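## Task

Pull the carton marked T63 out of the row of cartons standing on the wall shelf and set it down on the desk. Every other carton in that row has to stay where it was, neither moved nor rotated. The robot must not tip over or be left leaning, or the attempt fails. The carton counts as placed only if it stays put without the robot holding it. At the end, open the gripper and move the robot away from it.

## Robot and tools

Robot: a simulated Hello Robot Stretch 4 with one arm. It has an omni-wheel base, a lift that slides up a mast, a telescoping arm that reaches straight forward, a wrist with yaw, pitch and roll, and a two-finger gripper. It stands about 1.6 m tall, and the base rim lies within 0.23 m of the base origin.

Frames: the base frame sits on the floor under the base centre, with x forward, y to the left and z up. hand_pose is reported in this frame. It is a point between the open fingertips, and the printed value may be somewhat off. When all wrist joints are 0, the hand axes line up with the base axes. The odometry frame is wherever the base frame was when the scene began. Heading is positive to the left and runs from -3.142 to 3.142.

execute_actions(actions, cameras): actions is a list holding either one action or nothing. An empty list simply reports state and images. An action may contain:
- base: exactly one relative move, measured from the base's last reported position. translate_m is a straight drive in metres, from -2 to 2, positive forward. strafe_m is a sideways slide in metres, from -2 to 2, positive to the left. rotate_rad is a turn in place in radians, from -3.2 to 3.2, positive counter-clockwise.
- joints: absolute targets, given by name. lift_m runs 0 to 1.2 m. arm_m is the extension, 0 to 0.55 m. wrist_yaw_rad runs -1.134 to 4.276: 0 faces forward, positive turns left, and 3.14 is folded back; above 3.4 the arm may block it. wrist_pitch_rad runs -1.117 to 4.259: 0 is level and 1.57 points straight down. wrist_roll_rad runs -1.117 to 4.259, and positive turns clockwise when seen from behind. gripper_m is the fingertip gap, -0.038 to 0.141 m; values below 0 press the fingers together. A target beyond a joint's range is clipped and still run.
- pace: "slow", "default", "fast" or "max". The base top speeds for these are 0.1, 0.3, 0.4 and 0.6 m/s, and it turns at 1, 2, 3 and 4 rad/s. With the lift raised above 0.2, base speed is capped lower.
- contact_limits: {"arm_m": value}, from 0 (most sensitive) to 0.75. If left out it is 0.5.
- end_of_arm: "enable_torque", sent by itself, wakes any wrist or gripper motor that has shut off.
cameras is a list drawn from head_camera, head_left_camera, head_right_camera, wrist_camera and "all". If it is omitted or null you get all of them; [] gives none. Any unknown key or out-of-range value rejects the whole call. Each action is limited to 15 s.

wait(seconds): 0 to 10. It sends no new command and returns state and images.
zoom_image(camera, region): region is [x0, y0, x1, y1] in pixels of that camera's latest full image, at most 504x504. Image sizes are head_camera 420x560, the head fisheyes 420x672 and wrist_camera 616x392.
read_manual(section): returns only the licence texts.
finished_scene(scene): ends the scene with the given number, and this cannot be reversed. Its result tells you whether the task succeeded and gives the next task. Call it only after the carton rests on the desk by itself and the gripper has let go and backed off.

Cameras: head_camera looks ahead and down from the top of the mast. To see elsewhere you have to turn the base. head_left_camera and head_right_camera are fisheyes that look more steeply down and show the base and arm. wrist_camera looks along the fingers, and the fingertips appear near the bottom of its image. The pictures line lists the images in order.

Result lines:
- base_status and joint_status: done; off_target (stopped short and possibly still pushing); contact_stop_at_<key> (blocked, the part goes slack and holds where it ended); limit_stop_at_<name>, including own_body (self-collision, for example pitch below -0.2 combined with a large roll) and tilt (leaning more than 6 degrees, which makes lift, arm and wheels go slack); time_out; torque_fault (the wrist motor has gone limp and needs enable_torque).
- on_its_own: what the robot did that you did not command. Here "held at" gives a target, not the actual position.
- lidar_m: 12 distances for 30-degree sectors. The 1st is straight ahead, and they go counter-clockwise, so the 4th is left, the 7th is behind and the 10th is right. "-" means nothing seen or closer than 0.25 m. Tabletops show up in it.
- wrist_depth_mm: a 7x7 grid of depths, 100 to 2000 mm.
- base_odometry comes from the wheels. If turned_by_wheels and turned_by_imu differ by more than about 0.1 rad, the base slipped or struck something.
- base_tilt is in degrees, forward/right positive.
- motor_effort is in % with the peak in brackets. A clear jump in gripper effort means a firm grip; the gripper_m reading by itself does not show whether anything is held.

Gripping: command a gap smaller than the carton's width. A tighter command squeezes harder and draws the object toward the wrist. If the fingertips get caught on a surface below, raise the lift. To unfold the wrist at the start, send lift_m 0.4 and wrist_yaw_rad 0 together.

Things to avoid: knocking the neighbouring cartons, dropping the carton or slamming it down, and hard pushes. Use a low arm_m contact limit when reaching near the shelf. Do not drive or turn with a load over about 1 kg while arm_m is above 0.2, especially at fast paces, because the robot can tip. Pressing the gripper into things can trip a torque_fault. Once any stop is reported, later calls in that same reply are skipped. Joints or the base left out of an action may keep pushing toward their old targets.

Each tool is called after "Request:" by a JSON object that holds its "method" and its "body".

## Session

Request:
{"method": "execute_actions", "body": {"actions": []}}

Scene clock: 0.00 s.
base_odometry: x=+0.000 y=+0.000 heading=+0.000 (m, m, rad; odometry frame)
turned_by_wheels: +0.000 (rad since the last result)
turned_by_imu: +0.000 (rad since the last result)
base_tilt: forward=-0.5 right=-0.5 (deg)
lidar_m: 1.91 2.56 2.39 2.39 1.73 1.38 1.39 1.49 2.09 1.28 1.43 1.93
base_status: not commanded
joint_positions: lift_m=+0.241 arm_m=+0.001 wrist_yaw_rad=+3.094 wrist_pitch_rad=+0.002 wrist_roll_rad=-0.008 gripper_m=+0.057
joint_status: not commanded
motor_effort: lift_m=+18 arm_m=+0 wrist_yaw_rad=+0 wrist_pitch_rad=-5 wrist_roll_rad=+0 gripper_m=-2 wheel_0=+0 wheel_1=+0 wheel_2=+1 (%)
hand_pose: x=-0.1120 y=+0.1011 z=+0.4183 quat_wxyz=(+0.024, -0.001, -0.004, +1.000) (m; base frame)
wrist_depth_mm: - 141 1618 1537 1464 1430 1430 / - 131 1576 1537 1464 1397 1397 / - 123 176 1537 1499 1397 1430 / 107 138 216 1576 1537 1397 1397 / 137 1576 1499 1499 1464 1397 1397 / 1661 1576 211 1499 208 1430 1336 / 1160 1160 1098 1182 1078 1042 1160
pictures: head_camera, head_left_camera, head_right_camera, wrist_camera
Images, in order (width x height): head_camera 420x560, head_left_camera 420x672, head_right_camera 420x672, wrist_camera 616x392.

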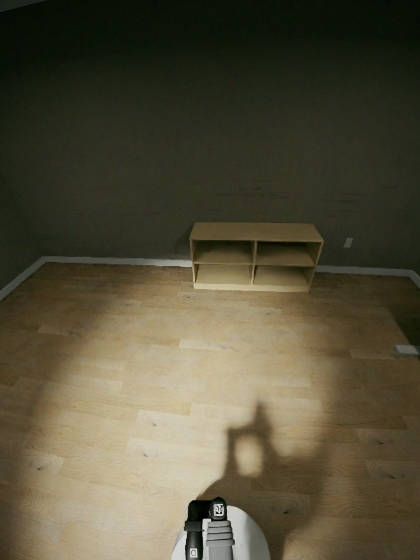

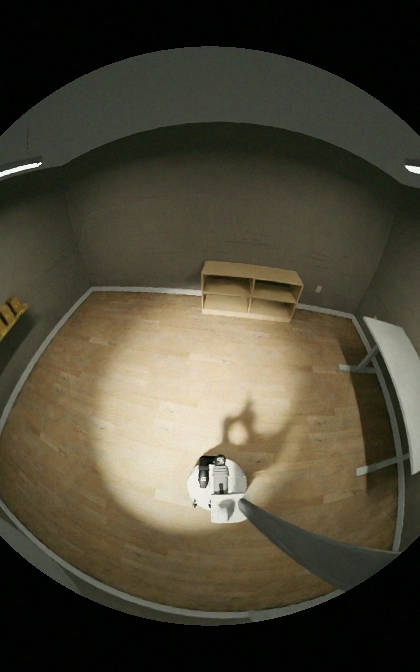

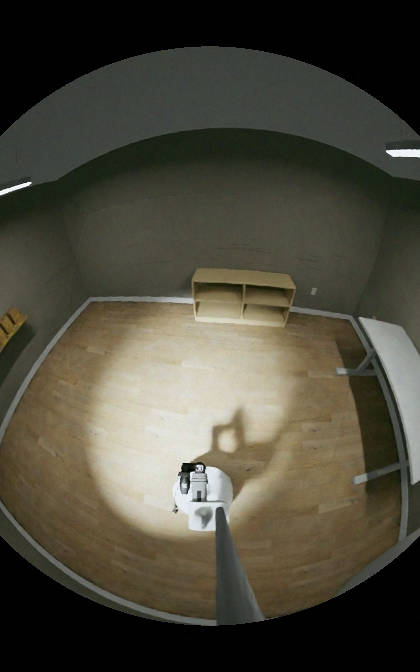

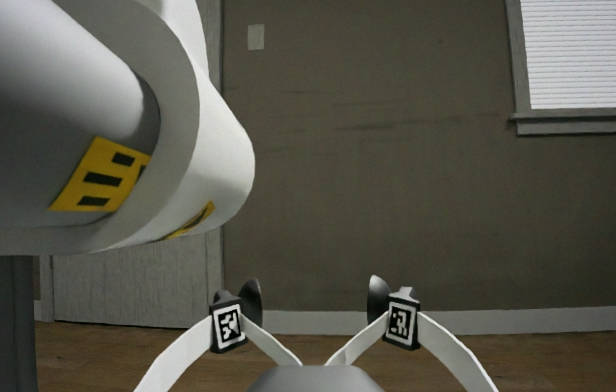

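Request:
{"method": "execute_actions", "body": {"actions": [{"base":{"rotate_rad":1.41},"joints":{"lift_m":0.4,"wrist_yaw_rad":-0.02,"gripper_m":0.135},"pace":"fast"}], "cameras": ["head_camera"]}}

Request:
{"method": "execute_actions", "body": {"actions": [{"base":{"translate_m":1.3},"joints":{"lift_m":0.65},"pace":"max"}], "cameras": ["head_camera","wrist_camera"]}}

Scene clock: 4.07 s.
base_odometry: x=+0.000 y=+0.000 heading=+1.409 (m, m, rad; odometry frame)
turned_by_wheels: +1.409 (rad since the last result)
turned_by_imu: +1.405 (rad since the last result)
base_tilt: forward=-0.4 right=-0.5 (deg)
lidar_m: 2.38 1.95 1.44 1.38 1.43 1.96 1.29 1.36 1.86 1.92 2.41 2.49
base_status: done
joint_positions: lift_m=+0.400 arm_m=+0.001 wrist_yaw_rad=-0.019 wrist_pitch_rad=+0.002 wrist_roll_rad=-0.008 gripper_m=+0.135
joint_status: all done
motor_effort: lift_m=+21(23) arm_m=+0(0) wrist_yaw_rad=-2(6) wrist_pitch_rad=-6(6) wrist_roll_rad=+0(0) gripper_m=+0(2) wheel_0=-2(9) wheel_1=-4(13) wheel_2=-3(14) (%)
hand_pose: x=+0.4587 y=-0.0930 z=+0.5775 quat_wxyz=(+1.000, -0.004, +0.001, -0.010) (m; base frame)
wrist_depth_mm: - - - - - - - / - - - - - - - / - - - - - - - / - - - - - - - / - - - - - - - / - - - - - 211 - / 1618 1464 1576 153 1499 1397 1537
pictures: head_camera
Images, in order (width x height): head_camera 420x560.

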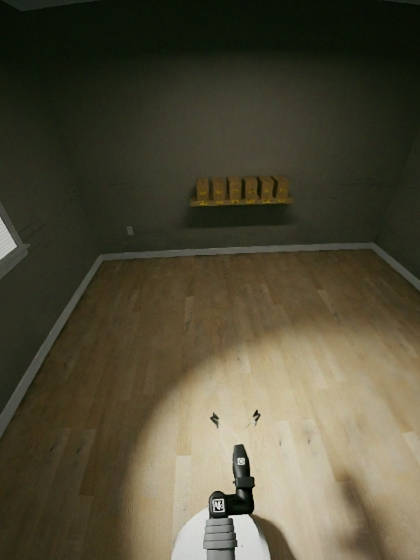

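Scene clock: 7.97 s.
base_odometry: x=+0.209 y=+1.283 heading=+1.410 (m, m, rad; odometry frame)
turned_by_wheels: +0.001 (rad since the last result)
turned_by_imu: +0.002 (rad since the last result)
base_tilt: forward=-0.4 right=-0.6 (deg)
lidar_m: 1.07 1.39 1.44 1.33 1.40 1.98 3.44 2.75 2.09 2.35 1.92 1.14
base_status: done
joint_positions: lift_m=+0.650 arm_m=+0.001 wrist_yaw_rad=-0.020 wrist_pitch_rad=+0.002 wrist_roll_rad=-0.008 gripper_m=+0.135
joint_status: all done
motor_effort: lift_m=+20(24) arm_m=+0(0) wrist_yaw_rad=+0(1) wrist_pitch_rad=-5(6) wrist_roll_rad=+0(0) gripper_m=+0(1) wheel_0=+3(11) wheel_1=+5(12) wheel_2=-1(19) (%)
hand_pose: x=+0.4586 y=-0.0932 z=+0.8275 quat_wxyz=(+1.000, -0.004, +0.001, -0.010) (m; base frame)
wrist_depth_mm: 1160 1160 1160 1160 1138 1118 1138 / 1182 1182 1160 1160 1138 1160 1138 / 1138 1138 1118 1138 1138 1138 1138 / 1138 1160 1138 891 891 878 866 / 1138 1160 1138 878 878 866 866 / 1138 1138 1138 1138 1118 211 1118 / 1138 1138 1098 153 1118 1118 1098
pictures: head_camera, wrist_camera
Images, in order (width x height): head_camera 420x560, wrist_camera 616x392.

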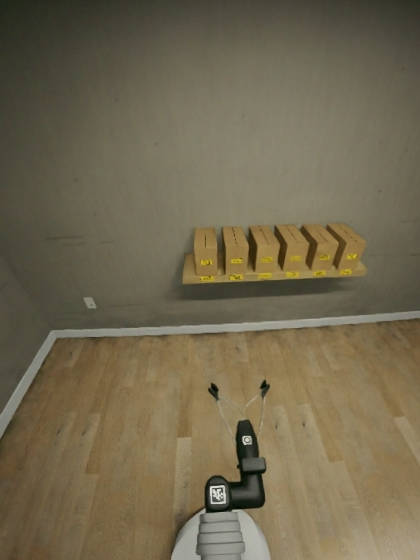

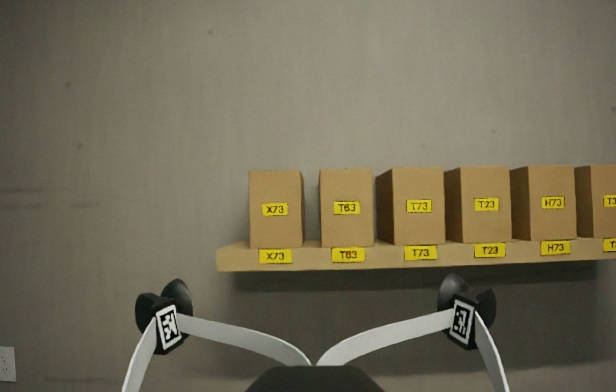

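Request:
{"method": "zoom_image", "body": {"camera": "wrist_camera", "region": [230,150,616,280]}}

Request:
{"method": "execute_actions", "body": {"actions": [{"base":{"strafe_m":-0.074},"joints":{"lift_m":1.15,"wrist_pitch_rad":1.57,"gripper_m":0.123},"pace":"fast"}], "cameras": []}}

Request:
{"method": "execute_actions", "body": {"actions": [{"base":{"translate_m":0.7},"joints":{"arm_m":0.36}}], "cameras": ["head_right_camera","wrist_camera"]}}

Region (230, 150, 616, 280) of wrist_camera's 616x392 image, scaled by 1.306; it fills the top 170 rows of this view, and the rest is white.

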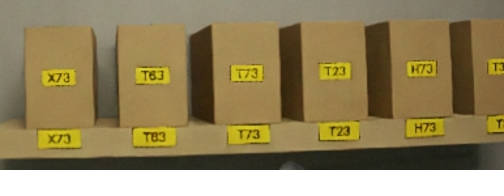

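Scene clock: 10.97 s.
base_odometry: x=+0.282 y=+1.271 heading=+1.410 (m, m, rad; odometry frame)
turned_by_wheels: +0.000 (rad since the last result)
turned_by_imu: -0.001 (rad since the last result)
base_tilt: forward=-0.4 right=-0.6 (deg)
lidar_m: 1.08 1.40 1.52 1.42 1.49 2.12 3.43 2.70 2.05 2.25 1.92 1.15
base_status: done
joint_positions: lift_m=+1.150 arm_m=+0.001 wrist_yaw_rad=-0.020 wrist_pitch_rad=+1.570 wrist_roll_rad=-0.008 gripper_m=+0.123
joint_status: all done
motor_effort: lift_m=+21(25) arm_m=+0(0) wrist_yaw_rad=+0(0) wrist_pitch_rad=+1(5) wrist_roll_rad=+0(0) gripper_m=-2(0) wheel_0=+2(14) wheel_1=-2(15) wheel_2=+0(0) (%)
hand_pose: x=+0.1704 y=-0.0874 z=+1.0395 quat_wxyz=(+0.707, +0.004, +0.707, -0.004) (m; base frame)
wrist_depth_mm: 1308 1281 1281 1281 1255 1255 1255 / 1281 1308 1255 1308 1255 1255 1229 / 1281 1281 1255 1281 1255 1255 1255 / 1255 1281 1255 1255 1255 1255 1205 / 1255 1281 1255 1042 1229 1229 1255 / 1281 1255 1025 1025 1229 1229 1229 / 1255 1255 1229 150 1229 1205 1205
pictures: none
No camera images: the call's "cameras" was empty. Leave "cameras" out to get every camera's image.

Scene clock: 14.77 s.
base_odometry: x=+0.393 y=+1.962 heading=+1.410 (m, m, rad; odometry frame)
turned_by_wheels: +0.000 (rad since the last result)
turned_by_imu: +0.000 (rad since the last result)
base_tilt: forward=-0.4 right=-0.6 (deg)
lidar_m: 0.39 0.41 0.93 1.45 1.48 2.10 4.21 2.67 2.37 2.27 0.59 0.42
base_status: done
joint_positions: lift_m=+1.150 arm_m=+0.359 wrist_yaw_rad=-0.020 wrist_pitch_rad=+1.570 wrist_roll_rad=-0.008 gripper_m=+0.123
joint_status: all done
motor_effort: lift_m=+21(21) arm_m=+8(7) wrist_yaw_rad=-1(0) wrist_pitch_rad=+1(1) wrist_roll_rad=+0(0) gripper_m=-2(0) wheel_0=+3(8) wheel_1=+6(11) wheel_2=-6(16) (%)
hand_pose: x=+0.5279 y=-0.0874 z=+1.0395 quat_wxyz=(+0.707, +0.004, +0.707, -0.004) (m; base frame)
wrist_depth_mm: 177 179 185 187 188 186 - / 242 251 259 264 266 266 262 / 290 289 329 285 285 282 281 / 286 286 327 283 282 281 279 / 285 282 324 282 279 279 278 / 283 282 279 278 278 276 276 / 281 279 310 150 278 274 273
pictures: head_right_camera, wrist_camera
Images, in order (width x height): head_right_camera 420x672, wrist_camera 616x392.

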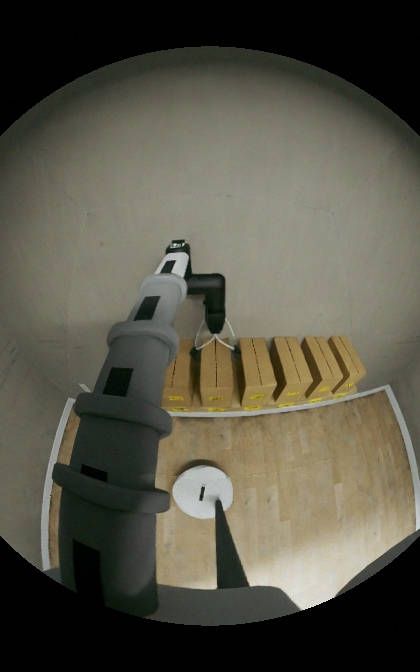

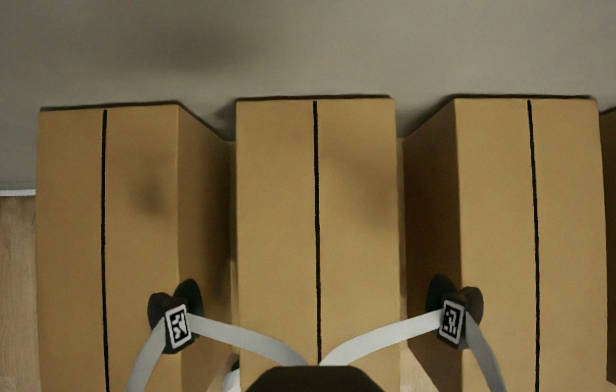

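Request:
{"method": "execute_actions", "body": {"actions": [{"base":{"strafe_m":-0.004},"joints":{"lift_m":1.105},"pace":"slow"}], "cameras": ["wrist_camera"]}}

Scene clock: 16.27 s.
base_odometry: x=+0.397 y=+1.961 heading=+1.410 (m, m, rad; odometry frame)
turned_by_wheels: +0.000 (rad since the last result)
turned_by_imu: -0.001 (rad since the last result)
base_tilt: forward=-0.4 right=-0.6 (deg)
lidar_m: 0.38 0.41 0.93 1.46 1.49 2.09 4.22 2.68 2.34 2.27 0.59 0.41
base_status: done
joint_positions: lift_m=+1.105 arm_m=+0.359 wrist_yaw_rad=-0.020 wrist_pitch_rad=+1.570 wrist_roll_rad=-0.008 gripper_m=+0.123
joint_status: all done
motor_effort: lift_m=+15(23) arm_m=+8(8) wrist_yaw_rad=-1(1) wrist_pitch_rad=+2(1) wrist_roll_rad=+0(0) gripper_m=-1(0) wheel_0=+7(8) wheel_1=-8(9) wheel_2=+0(3) (%)
hand_pose: x=+0.5279 y=-0.0874 z=+0.9950 quat_wxyz=(+0.707, +0.004, +0.707, -0.004) (m; base frame)
wrist_depth_mm: 177 179 185 188 189 187 190 / 241 242 242 241 241 239 238 / 244 242 242 240 240 239 236 / 241 241 240 237 237 236 236 / 240 239 239 237 236 236 235 / 238 236 236 236 235 234 232 / 237 236 235 150 233 231 231
pictures: wrist_camera
Images, in order (width x height): wrist_camera 616x392.

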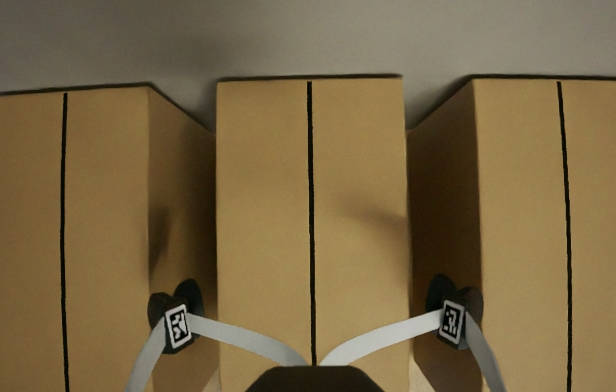

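Request:
{"method": "execute_actions", "body": {"actions": [{"joints":{"lift_m":1.06},"pace":"slow"}], "cameras": ["wrist_camera"]}}

Request:
{"method": "execute_actions", "body": {"actions": [{"joints":{"gripper_m":0.05}}], "cameras": []}}

Request:
{"method": "execute_actions", "body": {"actions": [{"joints":{"lift_m":1.085}}], "cameras": ["wrist_camera"]}}

Scene clock: 18.03 s.
base_odometry: x=+0.397 y=+1.961 heading=+1.410 (m, m, rad; odometry frame)
turned_by_wheels: +0.000 (rad since the last result)
turned_by_imu: -0.001 (rad since the last result)
base_tilt: forward=-0.4 right=-0.6 (deg)
lidar_m: 0.38 0.42 0.93 1.46 1.48 2.08 4.22 2.65 2.36 2.27 0.58 0.42
base_status: not commanded
joint_positions: lift_m=+1.060 arm_m=+0.359 wrist_yaw_rad=-0.020 wrist_pitch_rad=+1.570 wrist_roll_rad=-0.008 gripper_m=+0.123
joint_status: all done
motor_effort: lift_m=+15(16) arm_m=+8(8) wrist_yaw_rad=-1(1) wrist_pitch_rad=+2(3) wrist_roll_rad=+0(0) gripper_m=-2(1) wheel_0=+7(7) wheel_1=-8(9) wheel_2=+0(0) (%)
hand_pose: x=+0.5279 y=-0.0874 z=+0.9500 quat_wxyz=(+0.707, +0.004, +0.707, -0.004) (m; base frame)
wrist_depth_mm: 178 180 184 188 189 186 191 / 198 216 196 196 195 224 193 / 198 220 196 195 194 228 193 / 196 220 194 193 193 229 191 / 195 217 193 193 191 230 190 / 193 199 191 191 190 198 188 / 192 192 190 150 189 197 -
pictures: wrist_camera
Images, in order (width x height): wrist_camera 616x392.

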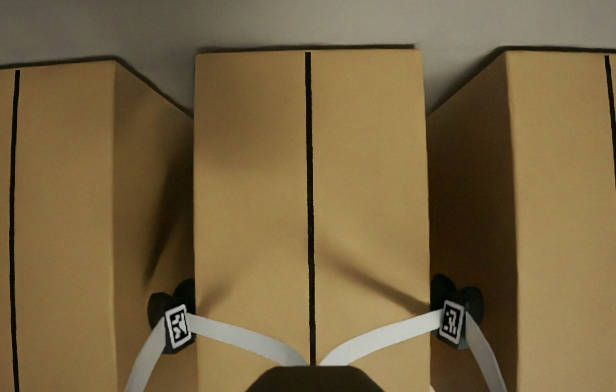

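Scene clock: 19.67 s.
base_odometry: x=+0.397 y=+1.961 heading=+1.410 (m, m, rad; odometry frame)
turned_by_wheels: +0.000 (rad since the last result)
turned_by_imu: -0.001 (rad since the last result)
base_tilt: forward=-0.4 right=-0.5 (deg)
lidar_m: 0.39 0.41 0.93 1.46 1.49 2.10 4.22 2.68 2.36 2.26 0.58 0.41
base_status: not commanded
joint_positions: lift_m=+1.060 arm_m=+0.359 wrist_yaw_rad=-0.020 wrist_pitch_rad=+1.570 wrist_roll_rad=-0.008 gripper_m=+0.051
joint_status: all done
motor_effort: lift_m=+15(15) arm_m=+8(8) wrist_yaw_rad=-1(1) wrist_pitch_rad=+1(1) wrist_roll_rad=+0(0) gripper_m=-26(26) wheel_0=+7(7) wheel_1=-9(9) wheel_2=+0(0) (%)
hand_pose: x=+0.5279 y=-0.0874 z=+0.9500 quat_wxyz=(+0.707, +0.004, +0.707, -0.004) (m; base frame)
wrist_depth_mm: 178 180 176 176 175 187 190 / 199 216 176 175 174 225 193 / 196 220 175 174 172 227 193 / 195 219 174 172 171 229 191 / 195 216 172 171 170 230 189 / 193 193 171 170 169 187 189 / 192 172 169 168 167 191 -
pictures: none
No camera images: the call's "cameras" was empty. Leave "cameras" out to get every camera's image.

Scene clock: 20.53 s.
base_odometry: x=+0.397 y=+1.961 heading=+1.410 (m, m, rad; odometry frame)
turned_by_wheels: +0.000 (rad since the last result)
turned_by_imu: +0.000 (rad since the last result)
base_tilt: forward=-0.4 right=-0.6 (deg)
lidar_m: 0.39 0.42 0.91 1.46 1.49 2.10 4.20 2.65 2.35 2.27 0.59 0.41
base_status: not commanded
joint_positions: lift_m=+1.085 arm_m=+0.359 wrist_yaw_rad=-0.020 wrist_pitch_rad=+1.570 wrist_roll_rad=-0.008 gripper_m=+0.051
joint_status: all done
motor_effort: lift_m=+22(22) arm_m=+8(8) wrist_yaw_rad=-1(1) wrist_pitch_rad=+1(1) wrist_roll_rad=+0(0) gripper_m=-28(27) wheel_0=+7(6) wheel_1=-8(8) wheel_2=+0(0) (%)
hand_pose: x=+0.5279 y=-0.0874 z=+0.9744 quat_wxyz=(+0.707, +0.004, +0.707, -0.004) (m; base frame)
wrist_depth_mm: 178 180 177 176 175 186 191 / 223 222 176 175 174 224 217 / 222 220 174 174 172 228 216 / 221 220 174 172 172 230 215 / 219 218 172 171 170 230 213 / 217 216 170 170 169 190 212 / 216 172 169 169 168 211 -
pictures: wrist_camera
Images, in order (width x height): wrist_camera 616x392.

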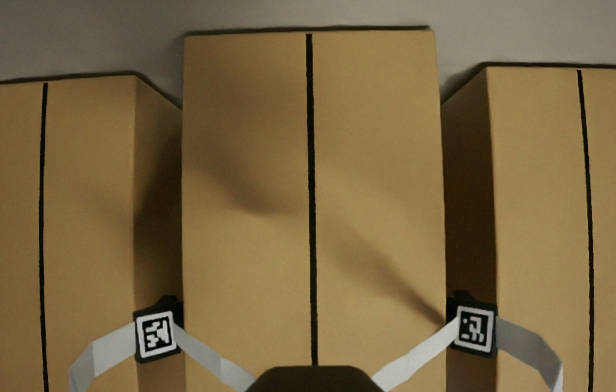

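Request:
{"method": "execute_actions", "body": {"actions": [{"base":{"translate_m":-1.0},"joints":{"arm_m":0.15}}], "cameras": ["head_camera"]}}

Request:
{"method": "execute_actions", "body": {"actions": [{"base":{"rotate_rad":-2.87},"joints":{"lift_m":0.7}}], "cameras": ["head_right_camera","head_camera"]}}

Scene clock: 25.70 s.
base_odometry: x=+0.237 y=+0.975 heading=+1.410 (m, m, rad; odometry frame)
turned_by_wheels: +0.000 (rad since the last result)
turned_by_imu: -0.004 (rad since the last result)
base_tilt: forward=-0.4 right=-0.6 (deg)
lidar_m: 0.26 1.71 1.47 1.42 1.53 2.07 3.10 2.40 1.89 2.13 2.34 0.25
base_status: done
joint_positions: lift_m=+1.085 arm_m=+0.151 wrist_yaw_rad=-0.020 wrist_pitch_rad=+1.570 wrist_roll_rad=-0.008 gripper_m=+0.051
joint_status: all done
motor_effort: lift_m=+21(22) arm_m=-8(10) wrist_yaw_rad=-1(1) wrist_pitch_rad=+1(3) wrist_roll_rad=+0(0) gripper_m=-27(29) wheel_0=-5(9) wheel_1=-5(10) wheel_2=+4(14) (%)
hand_pose: x=+0.3208 y=-0.0874 z=+0.9745 quat_wxyz=(+0.707, +0.004, +0.707, -0.004) (m; base frame)
wrist_depth_mm: 1229 1229 1205 691 691 1229 1182 / 1205 1229 176 175 174 1205 1182 / 1182 1205 174 173 173 1182 1182 / 1205 1205 173 172 172 1182 1182 / 1182 1229 172 171 170 1182 1160 / 1205 1182 171 170 169 190 1182 / 1182 171 170 169 168 1138 1160
pictures: head_camera
Images, in order (width x height): head_camera 420x560.

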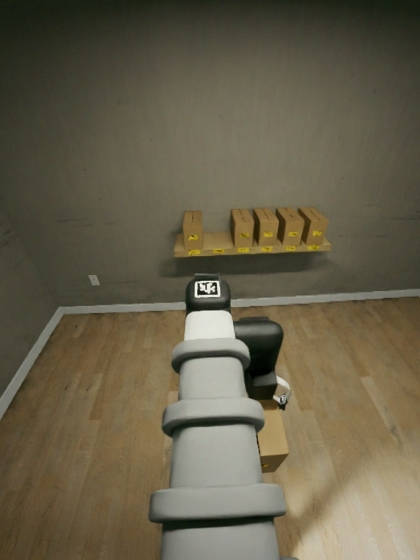

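Scene clock: 29.13 s.
base_odometry: x=+0.237 y=+0.975 heading=-1.459 (m, m, rad; odometry frame)
turned_by_wheels: -2.869 (rad since the last result)
turned_by_imu: -2.864 (rad since the last result)
base_tilt: forward=-0.5 right=-0.6 (deg)
lidar_m: 0.31 2.16 1.91 2.24 1.64 1.38 1.40 1.73 1.45 1.45 1.70 0.25
base_status: done
joint_positions: lift_m=+0.700 arm_m=+0.151 wrist_yaw_rad=-0.020 wrist_pitch_rad=+1.570 wrist_roll_rad=-0.008 gripper_m=+0.051
joint_status: all done
motor_effort: lift_m=+16(19) arm_m=-8(8) wrist_yaw_rad=-1(0) wrist_pitch_rad=+1(1) wrist_roll_rad=+0(0) gripper_m=-27(29) wheel_0=+4(9) wheel_1=+5(11) wheel_2=+5(10) (%)
hand_pose: x=+0.3208 y=-0.0874 z=+0.5899 quat_wxyz=(+0.707, +0.004, +0.707, -0.004) (m; base frame)
wrist_depth_mm: 831 831 831 504 500 809 831 / 842 820 176 175 174 809 809 / 820 809 174 174 173 809 809 / 809 809 173 172 172 809 798 / 809 809 172 171 170 788 788 / 798 809 171 170 169 190 788 / 809 172 169 169 168 788 788
pictures: head_camera, head_right_camera
Images, in order (width x height): head_camera 420x560, head_right_camera 420x672.

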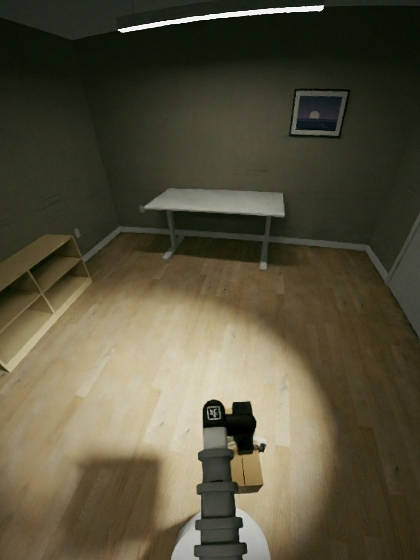

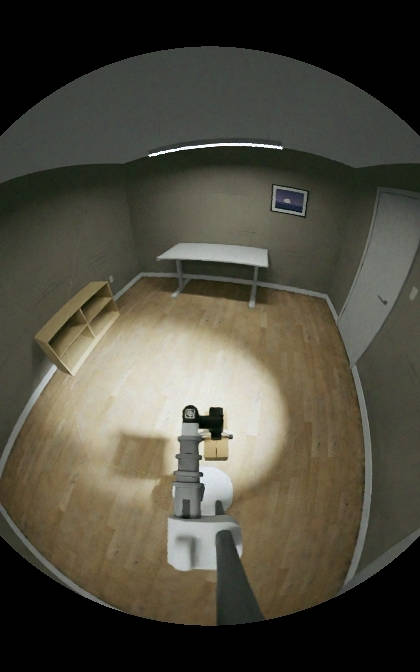

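Request:
{"method": "execute_actions", "body": {"actions": [{"base":{"translate_m":2.0},"joints":{"arm_m":0.47,"lift_m":1.16},"pace":"fast"}], "cameras": ["head_right_camera","wrist_camera"]}}

Scene clock: 35.77 s.
base_odometry: x=+0.460 y=-1.013 heading=-1.459 (m, m, rad; odometry frame)
turned_by_wheels: +0.001 (rad since the last result)
turned_by_imu: +0.002 (rad since the last result)
base_tilt: forward=-0.4 right=-0.6 (deg)
lidar_m: 0.35 0.42 0.74 1.36 1.55 3.51 3.59 2.31 1.97 0.71 0.42 0.35
base_status: done
joint_positions: lift_m=+1.160 arm_m=+0.469 wrist_yaw_rad=-0.020 wrist_pitch_rad=+1.570 wrist_roll_rad=-0.008 gripper_m=+0.051
joint_status: all done
motor_effort: lift_m=+22(21) arm_m=+8(9) wrist_yaw_rad=-1(0) wrist_pitch_rad=+2(1) wrist_roll_rad=+1(1) gripper_m=-29(29) wheel_0=+2(10) wheel_1=+5(13) wheel_2=+0(17) (%)
hand_pose: x=+0.6379 y=-0.0874 z=+1.0495 quat_wxyz=(+0.707, +0.004, +0.707, -0.004) (m; base frame)
wrist_depth_mm: 564 569 564 370 366 554 554 / 564 559 176 175 174 549 549 / 564 559 175 174 173 554 544 / 559 554 173 172 172 544 539 / 554 549 172 171 170 544 539 / 544 549 170 170 169 190 539 / 544 172 169 168 168 530 535
pictures: head_right_camera, wrist_camera
Images, in order (width x height): head_right_camera 420x672, wrist_camera 616x392.

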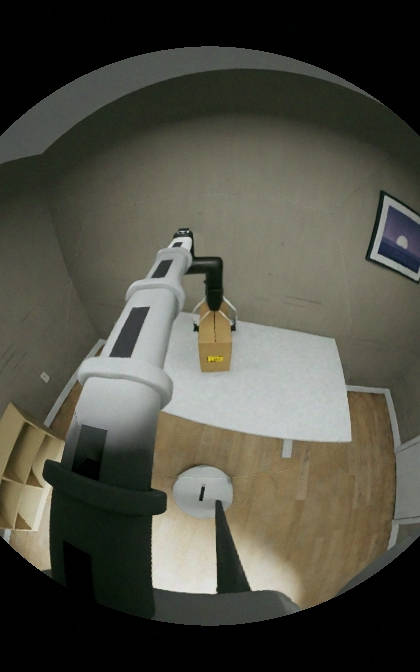

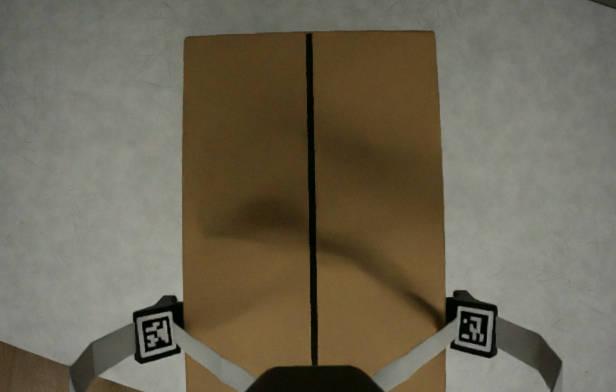

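Request:
{"method": "execute_actions", "body": {"actions": [{"joints":{"lift_m":0.976}}], "cameras": []}}

Request:
{"method": "execute_actions", "body": {"actions": [{"joints":{"gripper_m":0.135}}], "cameras": []}}

Request:
{"method": "execute_actions", "body": {"actions": [{"joints":{"lift_m":1.07},"pace":"fast"}], "cameras": []}}

Request:
{"method": "execute_actions", "body": {"actions": [{"base":{"translate_m":-0.2},"joints":{"arm_m":0.02},"pace":"fast"}], "cameras": ["head_right_camera"]}}

Scene clock: 38.17 s.
base_odometry: x=+0.460 y=-1.013 heading=-1.459 (m, m, rad; odometry frame)
turned_by_wheels: +0.000 (rad since the last result)
turned_by_imu: -0.001 (rad since the last result)
base_tilt: forward=-0.4 right=-0.6 (deg)
lidar_m: 0.35 0.40 0.74 1.36 1.55 3.49 3.59 2.32 1.95 0.72 0.41 0.34
base_status: not commanded
joint_positions: lift_m=+0.976 arm_m=+0.469 wrist_yaw_rad=-0.020 wrist_pitch_rad=+1.570 wrist_roll_rad=-0.008 gripper_m=+0.051
joint_status: all done
motor_effort: lift_m=+16(20) arm_m=+8(8) wrist_yaw_rad=-1(1) wrist_pitch_rad=+1(1) wrist_roll_rad=+0(0) gripper_m=-29(29) wheel_0=+2(2) wheel_1=+6(6) wheel_2=+0(0) (%)
hand_pose: x=+0.6379 y=-0.0874 z=+0.8659 quat_wxyz=(+0.707, +0.004, +0.707, -0.004) (m; base frame)
wrist_depth_mm: 377 375 377 274 273 373 370 / 373 373 176 175 175 366 368 / 373 373 175 174 172 364 362 / 373 370 173 172 172 364 359 / 368 368 172 171 171 362 359 / 366 366 171 169 169 190 355 / 364 172 169 169 167 355 -
pictures: none
No camera images: the call's "cameras" was empty. Leave "cameras" out to get every camera's image.

Scene clock: 40.00 s.
base_odometry: x=+0.460 y=-1.013 heading=-1.459 (m, m, rad; odometry frame)
turned_by_wheels: +0.000 (rad since the last result)
turned_by_imu: -0.001 (rad since the last result)
base_tilt: forward=-0.4 right=-0.6 (deg)
lidar_m: 0.36 0.42 0.77 1.36 1.54 3.49 3.59 2.32 1.97 0.70 0.42 0.35
base_status: not commanded
joint_positions: lift_m=+0.976 arm_m=+0.469 wrist_yaw_rad=-0.020 wrist_pitch_rad=+1.570 wrist_roll_rad=-0.008 gripper_m=+0.135
joint_status: all done
motor_effort: lift_m=+16(16) arm_m=+8(8) wrist_yaw_rad=+0(1) wrist_pitch_rad=+2(5) wrist_roll_rad=+1(0) gripper_m=+0(27) wheel_0=+2(2) wheel_1=+5(5) wheel_2=+0(0) (%)
hand_pose: x=+0.6379 y=-0.0874 z=+0.8659 quat_wxyz=(+0.707, +0.004, +0.707, -0.004) (m; base frame)
wrist_depth_mm: 382 379 377 377 375 373 370 / 377 375 189 189 190 370 366 / 377 375 187 188 189 368 368 / 373 375 186 187 187 366 362 / 370 370 185 186 186 362 362 / 370 364 183 185 185 207 357 / 366 364 182 153 183 357 355
pictures: none
No camera images: the call's "cameras" was empty. Leave "cameras" out to get every camera's image.

Scene clock: 41.17 s.
base_odometry: x=+0.460 y=-1.013 heading=-1.459 (m, m, rad; odometry frame)
turned_by_wheels: +0.000 (rad since the last result)
turned_by_imu: +0.000 (rad since the last result)
base_tilt: forward=-0.5 right=-0.6 (deg)
lidar_m: 0.35 0.41 0.74 1.36 1.54 3.51 3.60 2.33 1.95 0.70 0.42 0.35
base_status: not commanded
joint_positions: lift_m=+1.070 arm_m=+0.469 wrist_yaw_rad=-0.020 wrist_pitch_rad=+1.570 wrist_roll_rad=-0.008 gripper_m=+0.135
joint_status: all done
motor_effort: lift_m=+21(24) arm_m=+8(8) wrist_yaw_rad=+0(0) wrist_pitch_rad=+2(2) wrist_roll_rad=+1(0) gripper_m=-1(1) wheel_0=+2(2) wheel_1=+5(6) wheel_2=+0(0) (%)
hand_pose: x=+0.6380 y=-0.0874 z=+0.9595 quat_wxyz=(+0.707, +0.004, +0.707, -0.004) (m; base frame)
wrist_depth_mm: 473 473 469 466 469 462 462 / 469 473 466 462 462 459 459 / 466 469 469 282 459 459 459 / 466 466 459 282 459 455 452 / 466 462 459 279 452 452 452 / 459 455 278 278 277 213 452 / 455 455 452 153 274 445 445
pictures: none
No camera images: the call's "cameras" was empty. Leave "cameras" out to get every camera's image.

Scene clock: 43.17 s.
base_odometry: x=+0.438 y=-0.814 heading=-1.459 (m, m, rad; odometry frame)
turned_by_wheels: -0.001 (rad since the last result)
turned_by_imu: -0.001 (rad since the last result)
base_tilt: forward=-0.5 right=-0.6 (deg)
lidar_m: 0.54 0.65 1.41 1.39 1.61 3.17 3.39 2.27 1.87 1.93 0.65 0.53
base_status: done
joint_positions: lift_m=+1.070 arm_m=+0.021 wrist_yaw_rad=-0.020 wrist_pitch_rad=+1.570 wrist_roll_rad=-0.008 gripper_m=+0.135
joint_status: all done
motor_effort: lift_m=+21(21) arm_m=-8(10) wrist_yaw_rad=+0(2) wrist_pitch_rad=+1(0) wrist_roll_rad=+0(0) gripper_m=+0(0) wheel_0=-3(8) wheel_1=-7(12) wheel_2=+2(15) (%)
hand_pose: x=+0.1908 y=-0.0874 z=+0.9595 quat_wxyz=(+0.707, +0.004, +0.707, -0.004) (m; base frame)
wrist_depth_mm: 1205 1205 1205 1205 1205 1182 466 / 1205 1205 1205 1205 1182 1205 1160 / 1205 1182 1205 1182 1182 1160 1160 / 1182 1182 1182 1182 1160 1160 1182 / 1160 1160 1160 960 1182 1160 1160 / 1160 1160 960 946 1160 212 1138 / 1182 1160 1182 153 1160 1118 1138
pictures: head_right_camera
Images, in order (width x height): head_right_camera 420x672.

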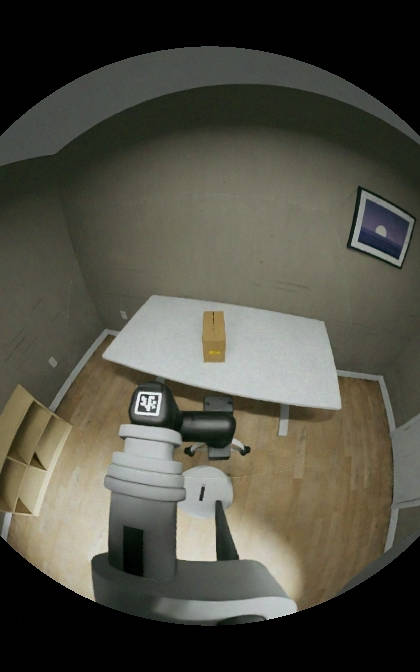

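Request:
{"method": "finished_scene", "body": {"scene": 2}}

The scene is finished: the task was done.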